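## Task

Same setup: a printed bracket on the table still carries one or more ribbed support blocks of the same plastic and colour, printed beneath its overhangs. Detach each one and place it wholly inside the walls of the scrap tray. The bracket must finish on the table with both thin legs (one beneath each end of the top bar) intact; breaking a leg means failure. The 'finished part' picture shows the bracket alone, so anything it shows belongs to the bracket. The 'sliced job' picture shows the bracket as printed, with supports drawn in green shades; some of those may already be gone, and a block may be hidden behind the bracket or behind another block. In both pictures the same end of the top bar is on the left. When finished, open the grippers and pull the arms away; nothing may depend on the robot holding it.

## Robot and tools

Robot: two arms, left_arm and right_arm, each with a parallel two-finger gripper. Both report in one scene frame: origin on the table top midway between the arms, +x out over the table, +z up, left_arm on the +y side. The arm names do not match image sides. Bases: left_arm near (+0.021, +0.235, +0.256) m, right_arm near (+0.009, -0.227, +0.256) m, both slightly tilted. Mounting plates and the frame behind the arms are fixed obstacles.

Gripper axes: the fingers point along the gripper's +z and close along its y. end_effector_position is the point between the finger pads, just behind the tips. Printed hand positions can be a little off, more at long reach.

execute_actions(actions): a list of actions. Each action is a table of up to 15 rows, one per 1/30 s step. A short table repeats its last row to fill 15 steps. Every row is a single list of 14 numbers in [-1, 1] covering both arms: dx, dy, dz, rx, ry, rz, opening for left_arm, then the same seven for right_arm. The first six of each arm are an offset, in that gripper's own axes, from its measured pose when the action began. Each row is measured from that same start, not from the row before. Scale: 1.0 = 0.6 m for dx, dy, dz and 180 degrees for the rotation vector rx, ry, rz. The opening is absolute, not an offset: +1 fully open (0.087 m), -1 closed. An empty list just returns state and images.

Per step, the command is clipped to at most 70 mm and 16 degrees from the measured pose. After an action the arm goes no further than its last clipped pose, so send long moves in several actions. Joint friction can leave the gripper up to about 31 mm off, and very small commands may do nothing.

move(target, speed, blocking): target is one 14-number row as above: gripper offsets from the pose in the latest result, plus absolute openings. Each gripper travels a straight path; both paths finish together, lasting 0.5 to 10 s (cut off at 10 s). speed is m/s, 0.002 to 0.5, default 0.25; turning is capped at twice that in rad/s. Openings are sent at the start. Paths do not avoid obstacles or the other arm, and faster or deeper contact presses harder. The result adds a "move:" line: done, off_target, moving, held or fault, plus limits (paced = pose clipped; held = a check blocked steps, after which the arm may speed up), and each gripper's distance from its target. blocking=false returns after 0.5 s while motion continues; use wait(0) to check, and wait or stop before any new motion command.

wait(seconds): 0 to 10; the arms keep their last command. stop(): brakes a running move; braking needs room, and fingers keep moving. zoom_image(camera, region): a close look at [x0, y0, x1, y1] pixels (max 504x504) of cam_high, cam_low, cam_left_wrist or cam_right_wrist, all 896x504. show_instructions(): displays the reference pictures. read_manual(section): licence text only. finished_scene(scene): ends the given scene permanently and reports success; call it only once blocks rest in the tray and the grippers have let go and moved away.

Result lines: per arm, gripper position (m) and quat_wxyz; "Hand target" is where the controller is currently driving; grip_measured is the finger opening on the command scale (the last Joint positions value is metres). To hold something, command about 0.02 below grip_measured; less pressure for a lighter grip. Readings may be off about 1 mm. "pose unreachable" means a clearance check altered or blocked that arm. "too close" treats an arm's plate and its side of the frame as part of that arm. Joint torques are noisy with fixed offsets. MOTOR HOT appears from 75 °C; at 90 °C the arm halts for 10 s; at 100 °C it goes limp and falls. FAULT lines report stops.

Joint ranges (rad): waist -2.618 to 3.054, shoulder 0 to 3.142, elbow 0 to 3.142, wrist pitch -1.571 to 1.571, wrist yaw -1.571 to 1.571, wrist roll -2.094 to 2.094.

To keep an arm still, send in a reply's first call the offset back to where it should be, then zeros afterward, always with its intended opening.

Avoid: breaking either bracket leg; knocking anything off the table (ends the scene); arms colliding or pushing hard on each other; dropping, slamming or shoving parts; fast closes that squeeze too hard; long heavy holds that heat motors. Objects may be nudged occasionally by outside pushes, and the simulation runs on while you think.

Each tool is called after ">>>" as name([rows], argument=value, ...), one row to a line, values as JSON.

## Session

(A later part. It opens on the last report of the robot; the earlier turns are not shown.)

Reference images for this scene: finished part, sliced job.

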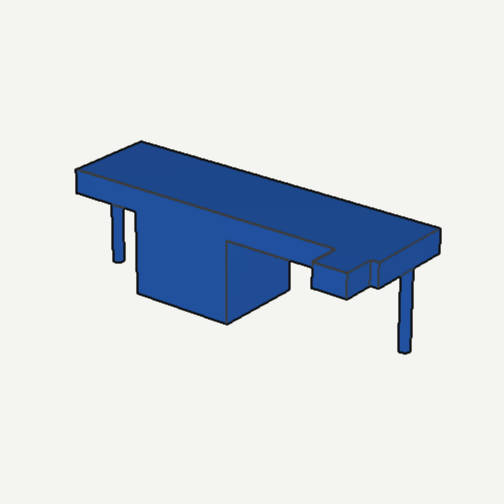

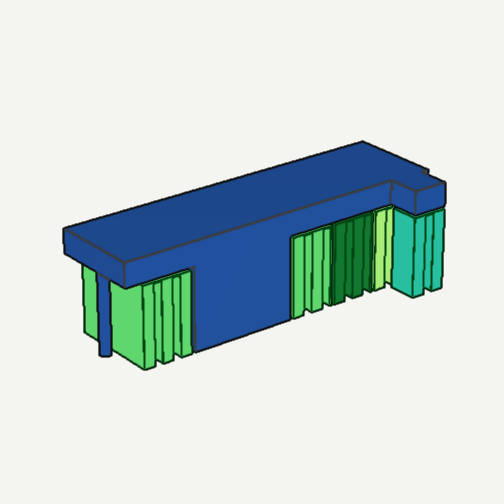

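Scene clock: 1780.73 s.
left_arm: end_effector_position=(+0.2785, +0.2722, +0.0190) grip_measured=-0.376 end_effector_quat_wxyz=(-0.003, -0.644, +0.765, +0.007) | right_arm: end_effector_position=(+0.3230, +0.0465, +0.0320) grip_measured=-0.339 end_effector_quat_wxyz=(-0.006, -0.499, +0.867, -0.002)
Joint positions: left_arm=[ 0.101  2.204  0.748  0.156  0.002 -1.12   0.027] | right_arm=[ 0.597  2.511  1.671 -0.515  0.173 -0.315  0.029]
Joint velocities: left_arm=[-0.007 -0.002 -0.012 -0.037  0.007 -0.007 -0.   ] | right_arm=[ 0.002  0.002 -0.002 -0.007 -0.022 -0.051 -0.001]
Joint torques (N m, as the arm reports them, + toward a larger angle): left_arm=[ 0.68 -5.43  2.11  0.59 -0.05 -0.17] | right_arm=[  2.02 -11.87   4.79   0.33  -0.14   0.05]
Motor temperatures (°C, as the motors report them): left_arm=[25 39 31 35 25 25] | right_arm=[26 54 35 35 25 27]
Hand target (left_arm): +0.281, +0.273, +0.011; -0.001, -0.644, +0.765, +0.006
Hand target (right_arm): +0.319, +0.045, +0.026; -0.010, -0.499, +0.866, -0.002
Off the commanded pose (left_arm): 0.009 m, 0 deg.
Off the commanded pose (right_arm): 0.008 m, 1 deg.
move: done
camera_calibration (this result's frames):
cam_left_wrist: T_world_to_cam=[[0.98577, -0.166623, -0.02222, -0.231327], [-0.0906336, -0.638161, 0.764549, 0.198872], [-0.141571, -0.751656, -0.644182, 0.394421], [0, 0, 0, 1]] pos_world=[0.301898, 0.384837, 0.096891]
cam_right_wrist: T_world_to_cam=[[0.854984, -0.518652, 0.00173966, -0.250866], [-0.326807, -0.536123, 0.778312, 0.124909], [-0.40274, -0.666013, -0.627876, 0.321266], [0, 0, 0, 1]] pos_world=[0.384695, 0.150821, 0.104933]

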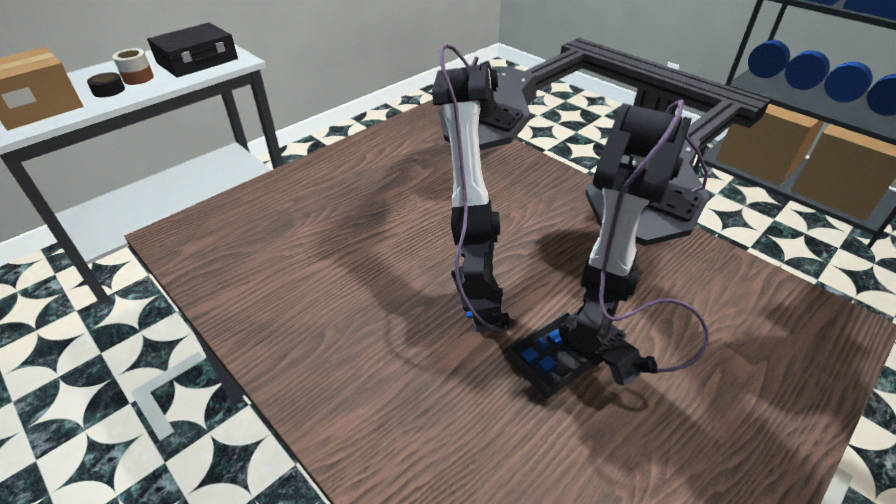

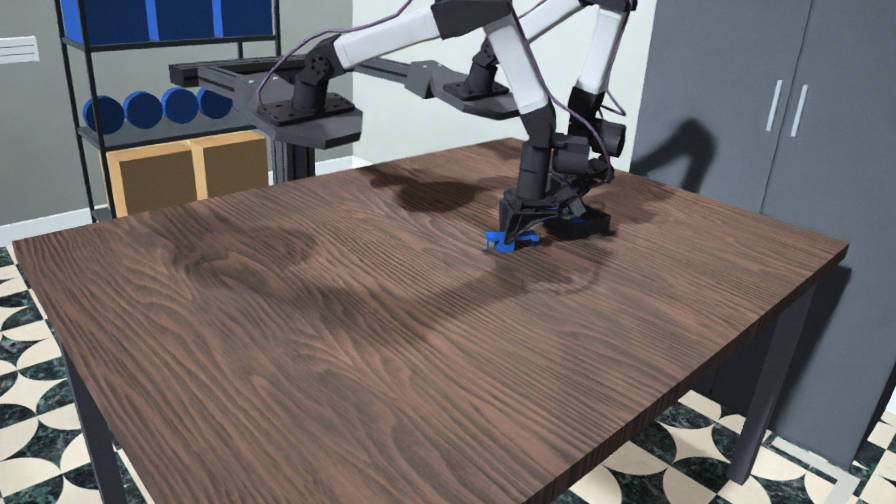

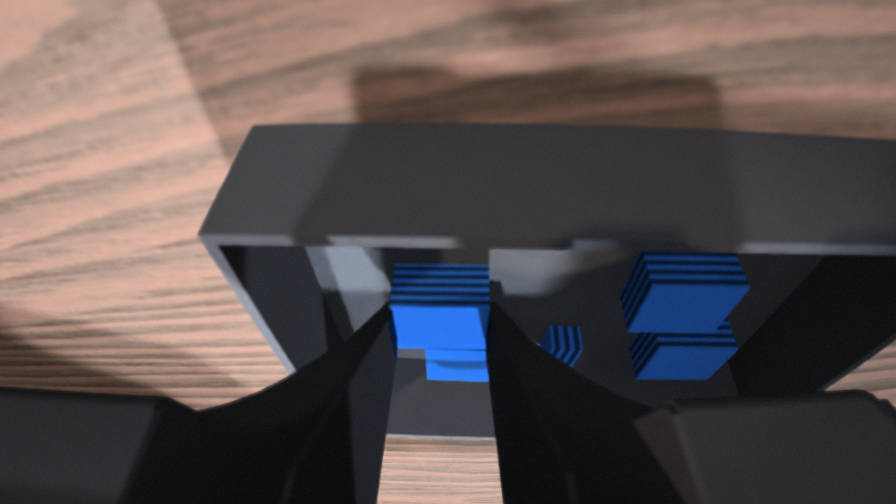

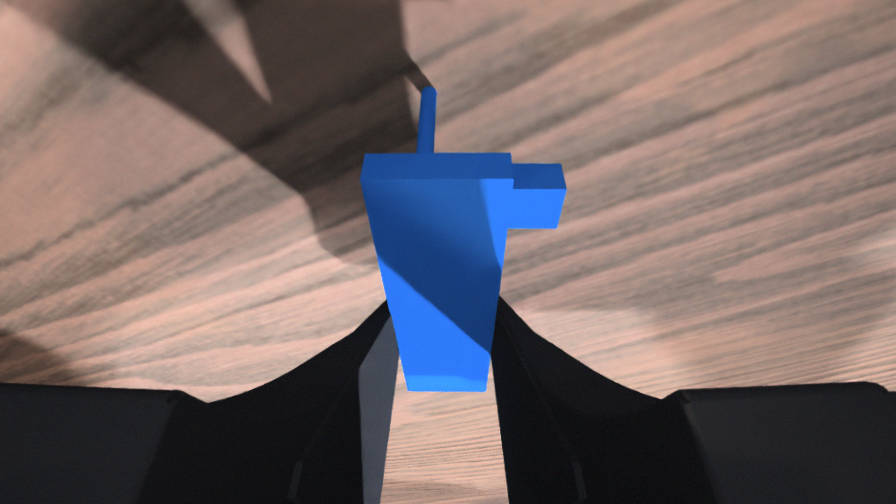

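>>> execute_actions([
  [[0,0,0,0,0,0,-0.41,0,0,0,0,0,0,-0.39],[0,0,0,0,0,0,-0.40,0,0,0,0,0,0,-0.38],[0,0,0,0,0,0,-0.39,0,0,0,0,0,0,-0.37],[0,0,0,0,0,0,-0.385,0,0,0,0,0,0,-0.36],[0,0,0,0,0,0,-0.38,0,0,0,0,0,0,-0.35],[0,0,0,0,0,0,-0.375,0,0,0,0,0,0,-0.345],[0,0,0,0,0,0,-0.37,0,0,0,0,0,0,-0.34],[0,0,0,0,0,0,-0.365,0,0,0,0,0,0,-0.335],[0,0,0,0,0,0,-0.36,0,0,0,0,0,0,-0.33],[0,0,0,0,0,0,-0.355,0,0,0,0,0,0,-0.325],[0,0,0,0,0,0,-0.35,0,0,0,0,0,0,-0.32],[0,0,0,0,0,0,-0.34,0,0,0,0,0,0,-0.31],[0,0,0,0,0,0,-0.33,0,0,0,0,0,0,-0.30],[0,0,0,0,0,0,-0.32,0,0,0,0,0,0,-0.29],[0,0,0,0,0,0,-0.31,0,0,0,0,0,0,-0.28]],
  [[0,0,0,0,0,0,-0.30,0,0,0,0,0,0,-0.26],[0,0,0,0,0,0,-0.29,0,0,0,0,0,0,-0.24],[0,0,0,0,0,0,-0.28,0,0,0,0,0,0,-0.22],[0,0,0,0,0,0,-0.27,0,0,0,0,0,0,-0.20],[0,0,0,0,0,0,-0.26,0,0,0,0,0,0,-0.18],[0,0,0,0,0,0,-0.25,0,0,0,0,0,0,-0.16],[0,0,0,0,0,0,-0.24,0,0,0,0,0,0,-0.14],[0,0,0,0,0,0,-0.23,0,0,0,0,0,0,-0.12],[0,0,0,0,0,0,-0.22,0,0,0,0,0,0,-0.10]],
])

Scene clock: 1798.40 s.
left_arm: end_effector_position=(+0.2785, +0.2722, +0.0190) grip_measured=-0.220 end_effector_quat_wxyz=(-0.003, -0.644, +0.765, +0.007) | right_arm: end_effector_position=(+0.3234, +0.0468, +0.0319) grip_measured=-0.100 end_effector_quat_wxyz=(-0.005, -0.499, +0.867, -0.002)
Joint positions: left_arm=[ 0.101  2.204  0.748  0.156  0.002 -1.12   0.034] | right_arm=[ 0.597  2.511  1.671 -0.513  0.173 -0.315  0.039]
Joint velocities: left_arm=[ 0.007 -0.012 -0.002 -0.037  0.081  0.007 -0.002] | right_arm=[-0.007 -0.007 -0.002 -0.022 -0.037  0.007 -0.001]
Joint torques (N m, as the arm reports them, + toward a larger angle): left_arm=[ 0.7  -7.9   0.73  0.36 -0.03 -0.17] | right_arm=[  1.98 -13.15   4.72   0.31  -0.11   0.02]
Motor temperatures (°C, as the motors report them): left_arm=[25 39 31 35 25 25] | right_arm=[26 55 34 35 25 27]
Hand target (left_arm): +0.279, +0.272, +0.019; -0.003, -0.644, +0.765, +0.007
Hand target (right_arm): +0.323, +0.047, +0.032; -0.005, -0.499, +0.867, -0.002
Off the commanded pose (left_arm): 0.000 m, 0 deg.
Off the commanded pose (right_arm): 0.000 m, 0 deg.
camera_calibration (this result's frames):
cam_left_wrist: T_world_to_cam=[[0.98577, -0.166623, -0.02222, -0.231327], [-0.0906336, -0.638161, 0.764549, 0.198872], [-0.141571, -0.751656, -0.644182, 0.394421], [0, 0, 0, 1]] pos_world=[0.301898, 0.384837, 0.096891]
cam_right_wrist: T_world_to_cam=[[0.854812, -0.518933, 0.00229092, -0.250939], [-0.328074, -0.536988, 0.777182, 0.12574], [-0.402075, -0.665096, -0.629272, 0.321352], [0, 0, 0, 1]] pos_world=[0.384965, 0.15103, 0.10507]

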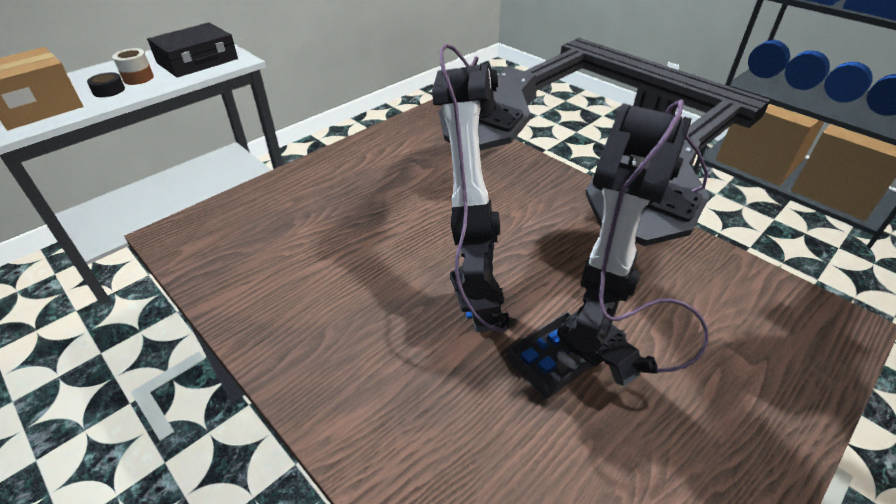

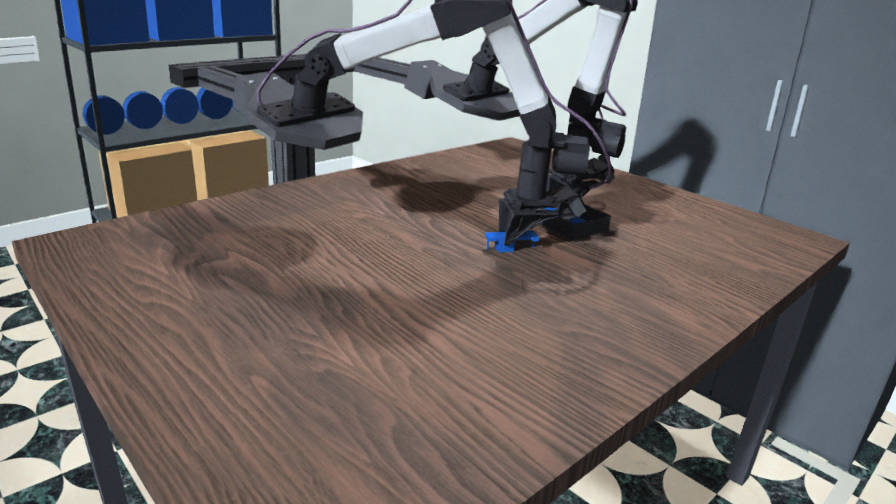

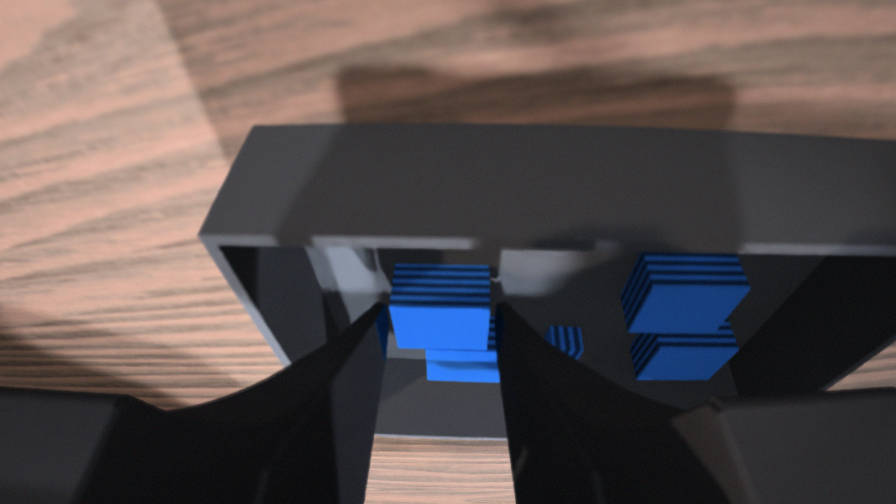

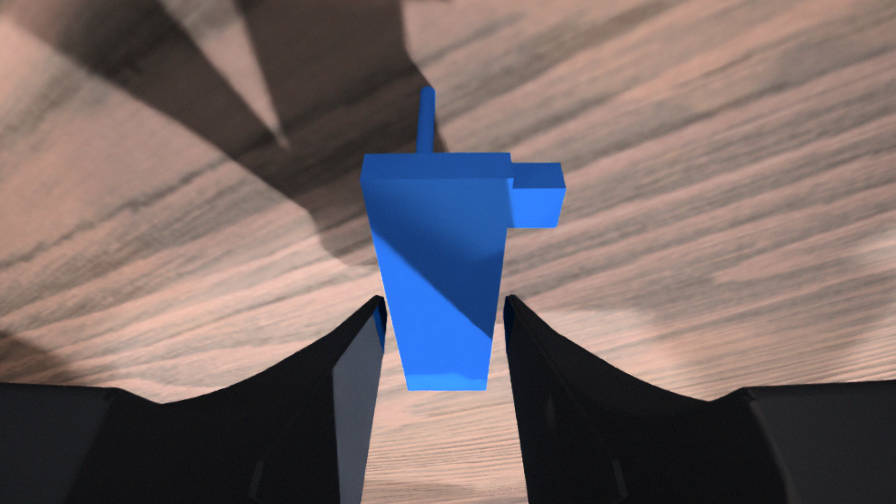

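>>> move(target=[-0.0102, -0.0217, -0.2007, 0, 0, 0, -0.12, 0.0041, -0.0358, -0.2067, 0, 0, 0, 0.1], speed=0.08)

Scene clock: 1815.47 s.
left_arm: end_effector_position=(+0.2948, +0.2754, +0.1364) grip_measured=-0.120 end_effector_quat_wxyz=(-0.003, -0.644, +0.765, +0.006) | right_arm: end_effector_position=(+0.3443, +0.0369, +0.1547) grip_measured=+0.100 end_effector_quat_wxyz=(+0.002, -0.498, +0.867, -0.000)
Joint positions: left_arm=[ 0.101  1.715  0.748 -0.33   0.002 -1.12   0.038] | right_arm=[ 0.597  2.213  1.671 -0.799  0.173 -0.315  0.048]
Joint velocities: left_arm=[-0.007 -0.017 -0.007  0.007  0.051 -0.051 -0.001] | right_arm=[-0.012  0.002  0.007 -0.022 -0.007  0.022  0.001]
Joint torques (N m, as the arm reports them, + toward a larger angle): left_arm=[ 0.88 -8.05  4.49  0.14 -0.03 -0.15] | right_arm=[  1.78 -13.16   5.66   0.27  -0.12   0.05]
Motor temperatures (°C, as the motors report them): left_arm=[25 41 30 34 25 25] | right_arm=[26 57 33 34 25 27]
Hand target (left_arm): +0.296, +0.276, +0.141; -0.003, -0.644, +0.765, +0.006
Hand target (right_arm): +0.341, +0.034, +0.156; -0.005, -0.499, +0.867, -0.002
Off the commanded pose (left_arm): 0.003 m, 0 deg.
Off the commanded pose (right_arm): 0.004 m, 1 deg.
move: done
camera_calibration (this result's frames):
cam_left_wrist: T_world_to_cam=[[0.985806, -0.166633, -0.0204996, -0.244447], [-0.0920492, -0.63856, 0.764047, 0.113272], [-0.140406, -0.751315, -0.644834, 0.47442], [0, 0, 0, 1]] pos_world=[0.318015, 0.388037, 0.214367]
cam_right_wrist: T_world_to_cam=[[0.853619, -0.520863, 0.00602363, -0.27434], [-0.336651, -0.542824, 0.769421, 0.036206], [-0.397493, -0.65882, -0.638714, 0.400094], [0, 0, 0, 1]] pos_world=[0.405405, 0.14035, 0.229341]

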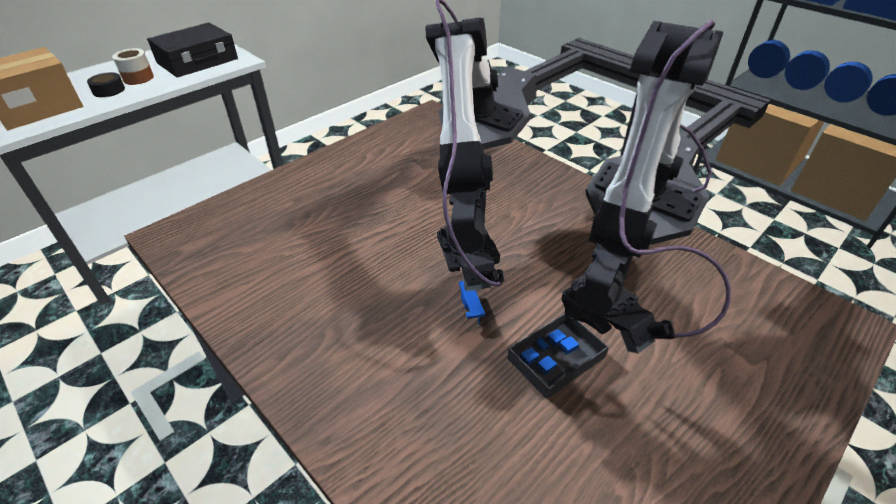

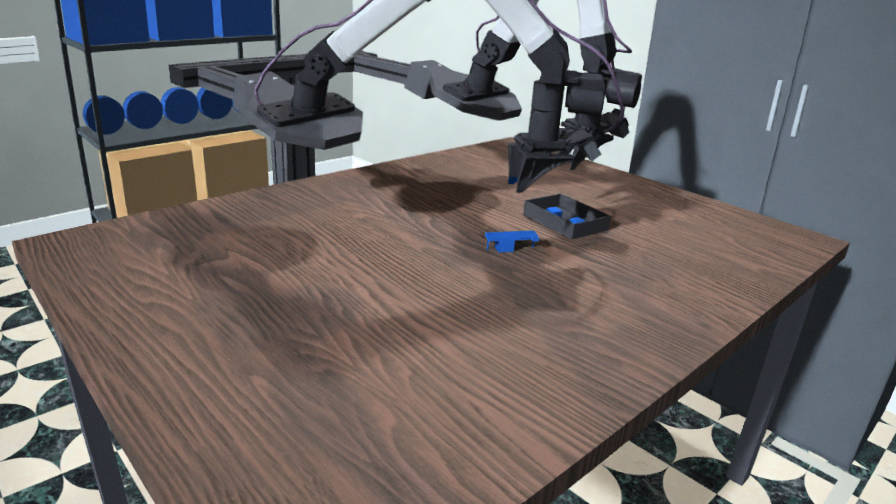

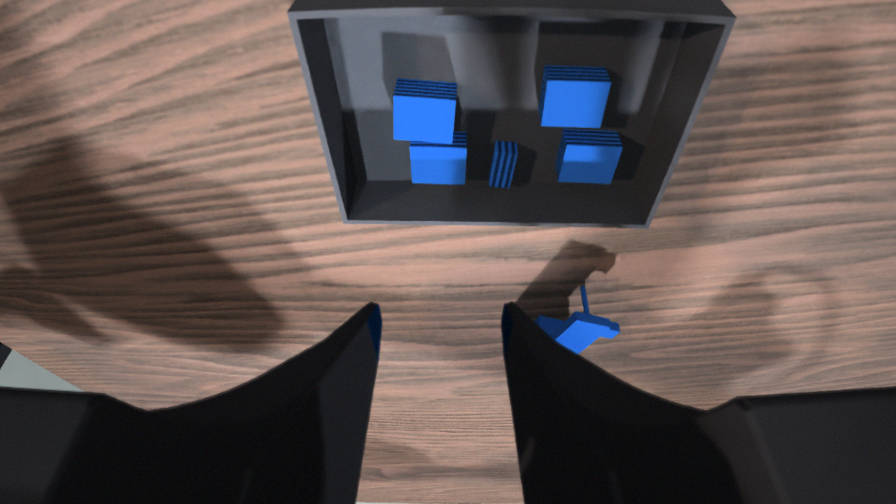

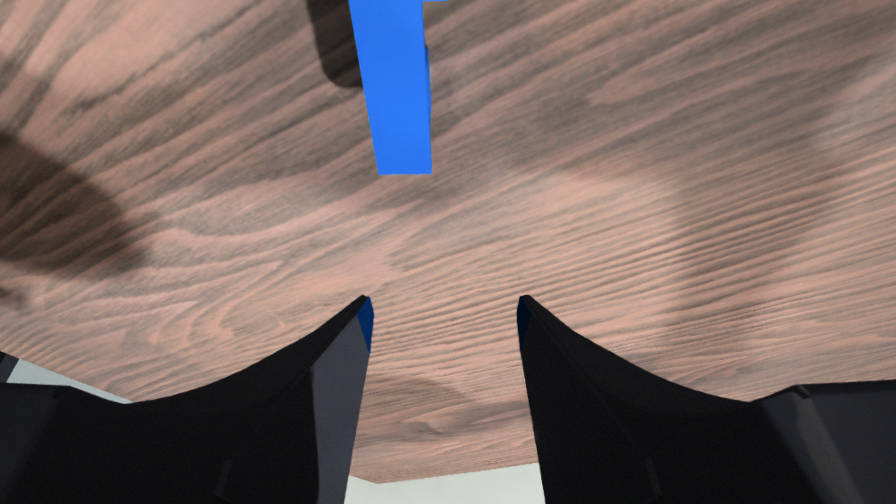

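All five blocks are in the tray. I'll check the bracket's legs before finishing.

>>> zoom_image(camera="cam_low", region=[470, 215, 560, 265])

>>> zoom_image(camera="cam_high", region=[440, 265, 520, 335])

Region (470, 215, 560, 265) of cam_low's 896x504 image, scaled by 5.600, with more detail than that image has.

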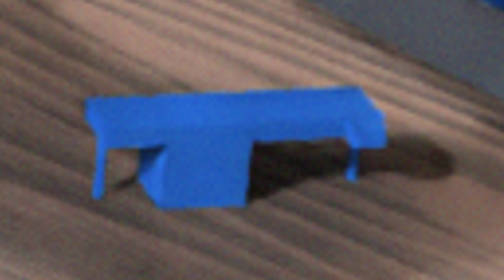

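Region (440, 265, 520, 335) of cam_high's 896x504 image, scaled by 6.300, with more detail than that image has; it fills the top 441 rows of this view, and the rest is white.

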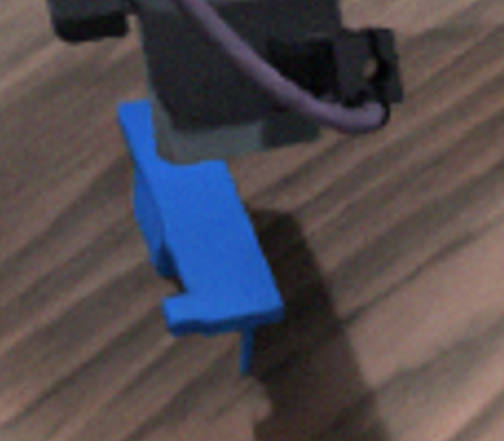

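The bracket is upright on the table with both legs intact and no supports left, and both arms are clear.

>>> finished_scene(scene=2)

The scene is finished: the task was done.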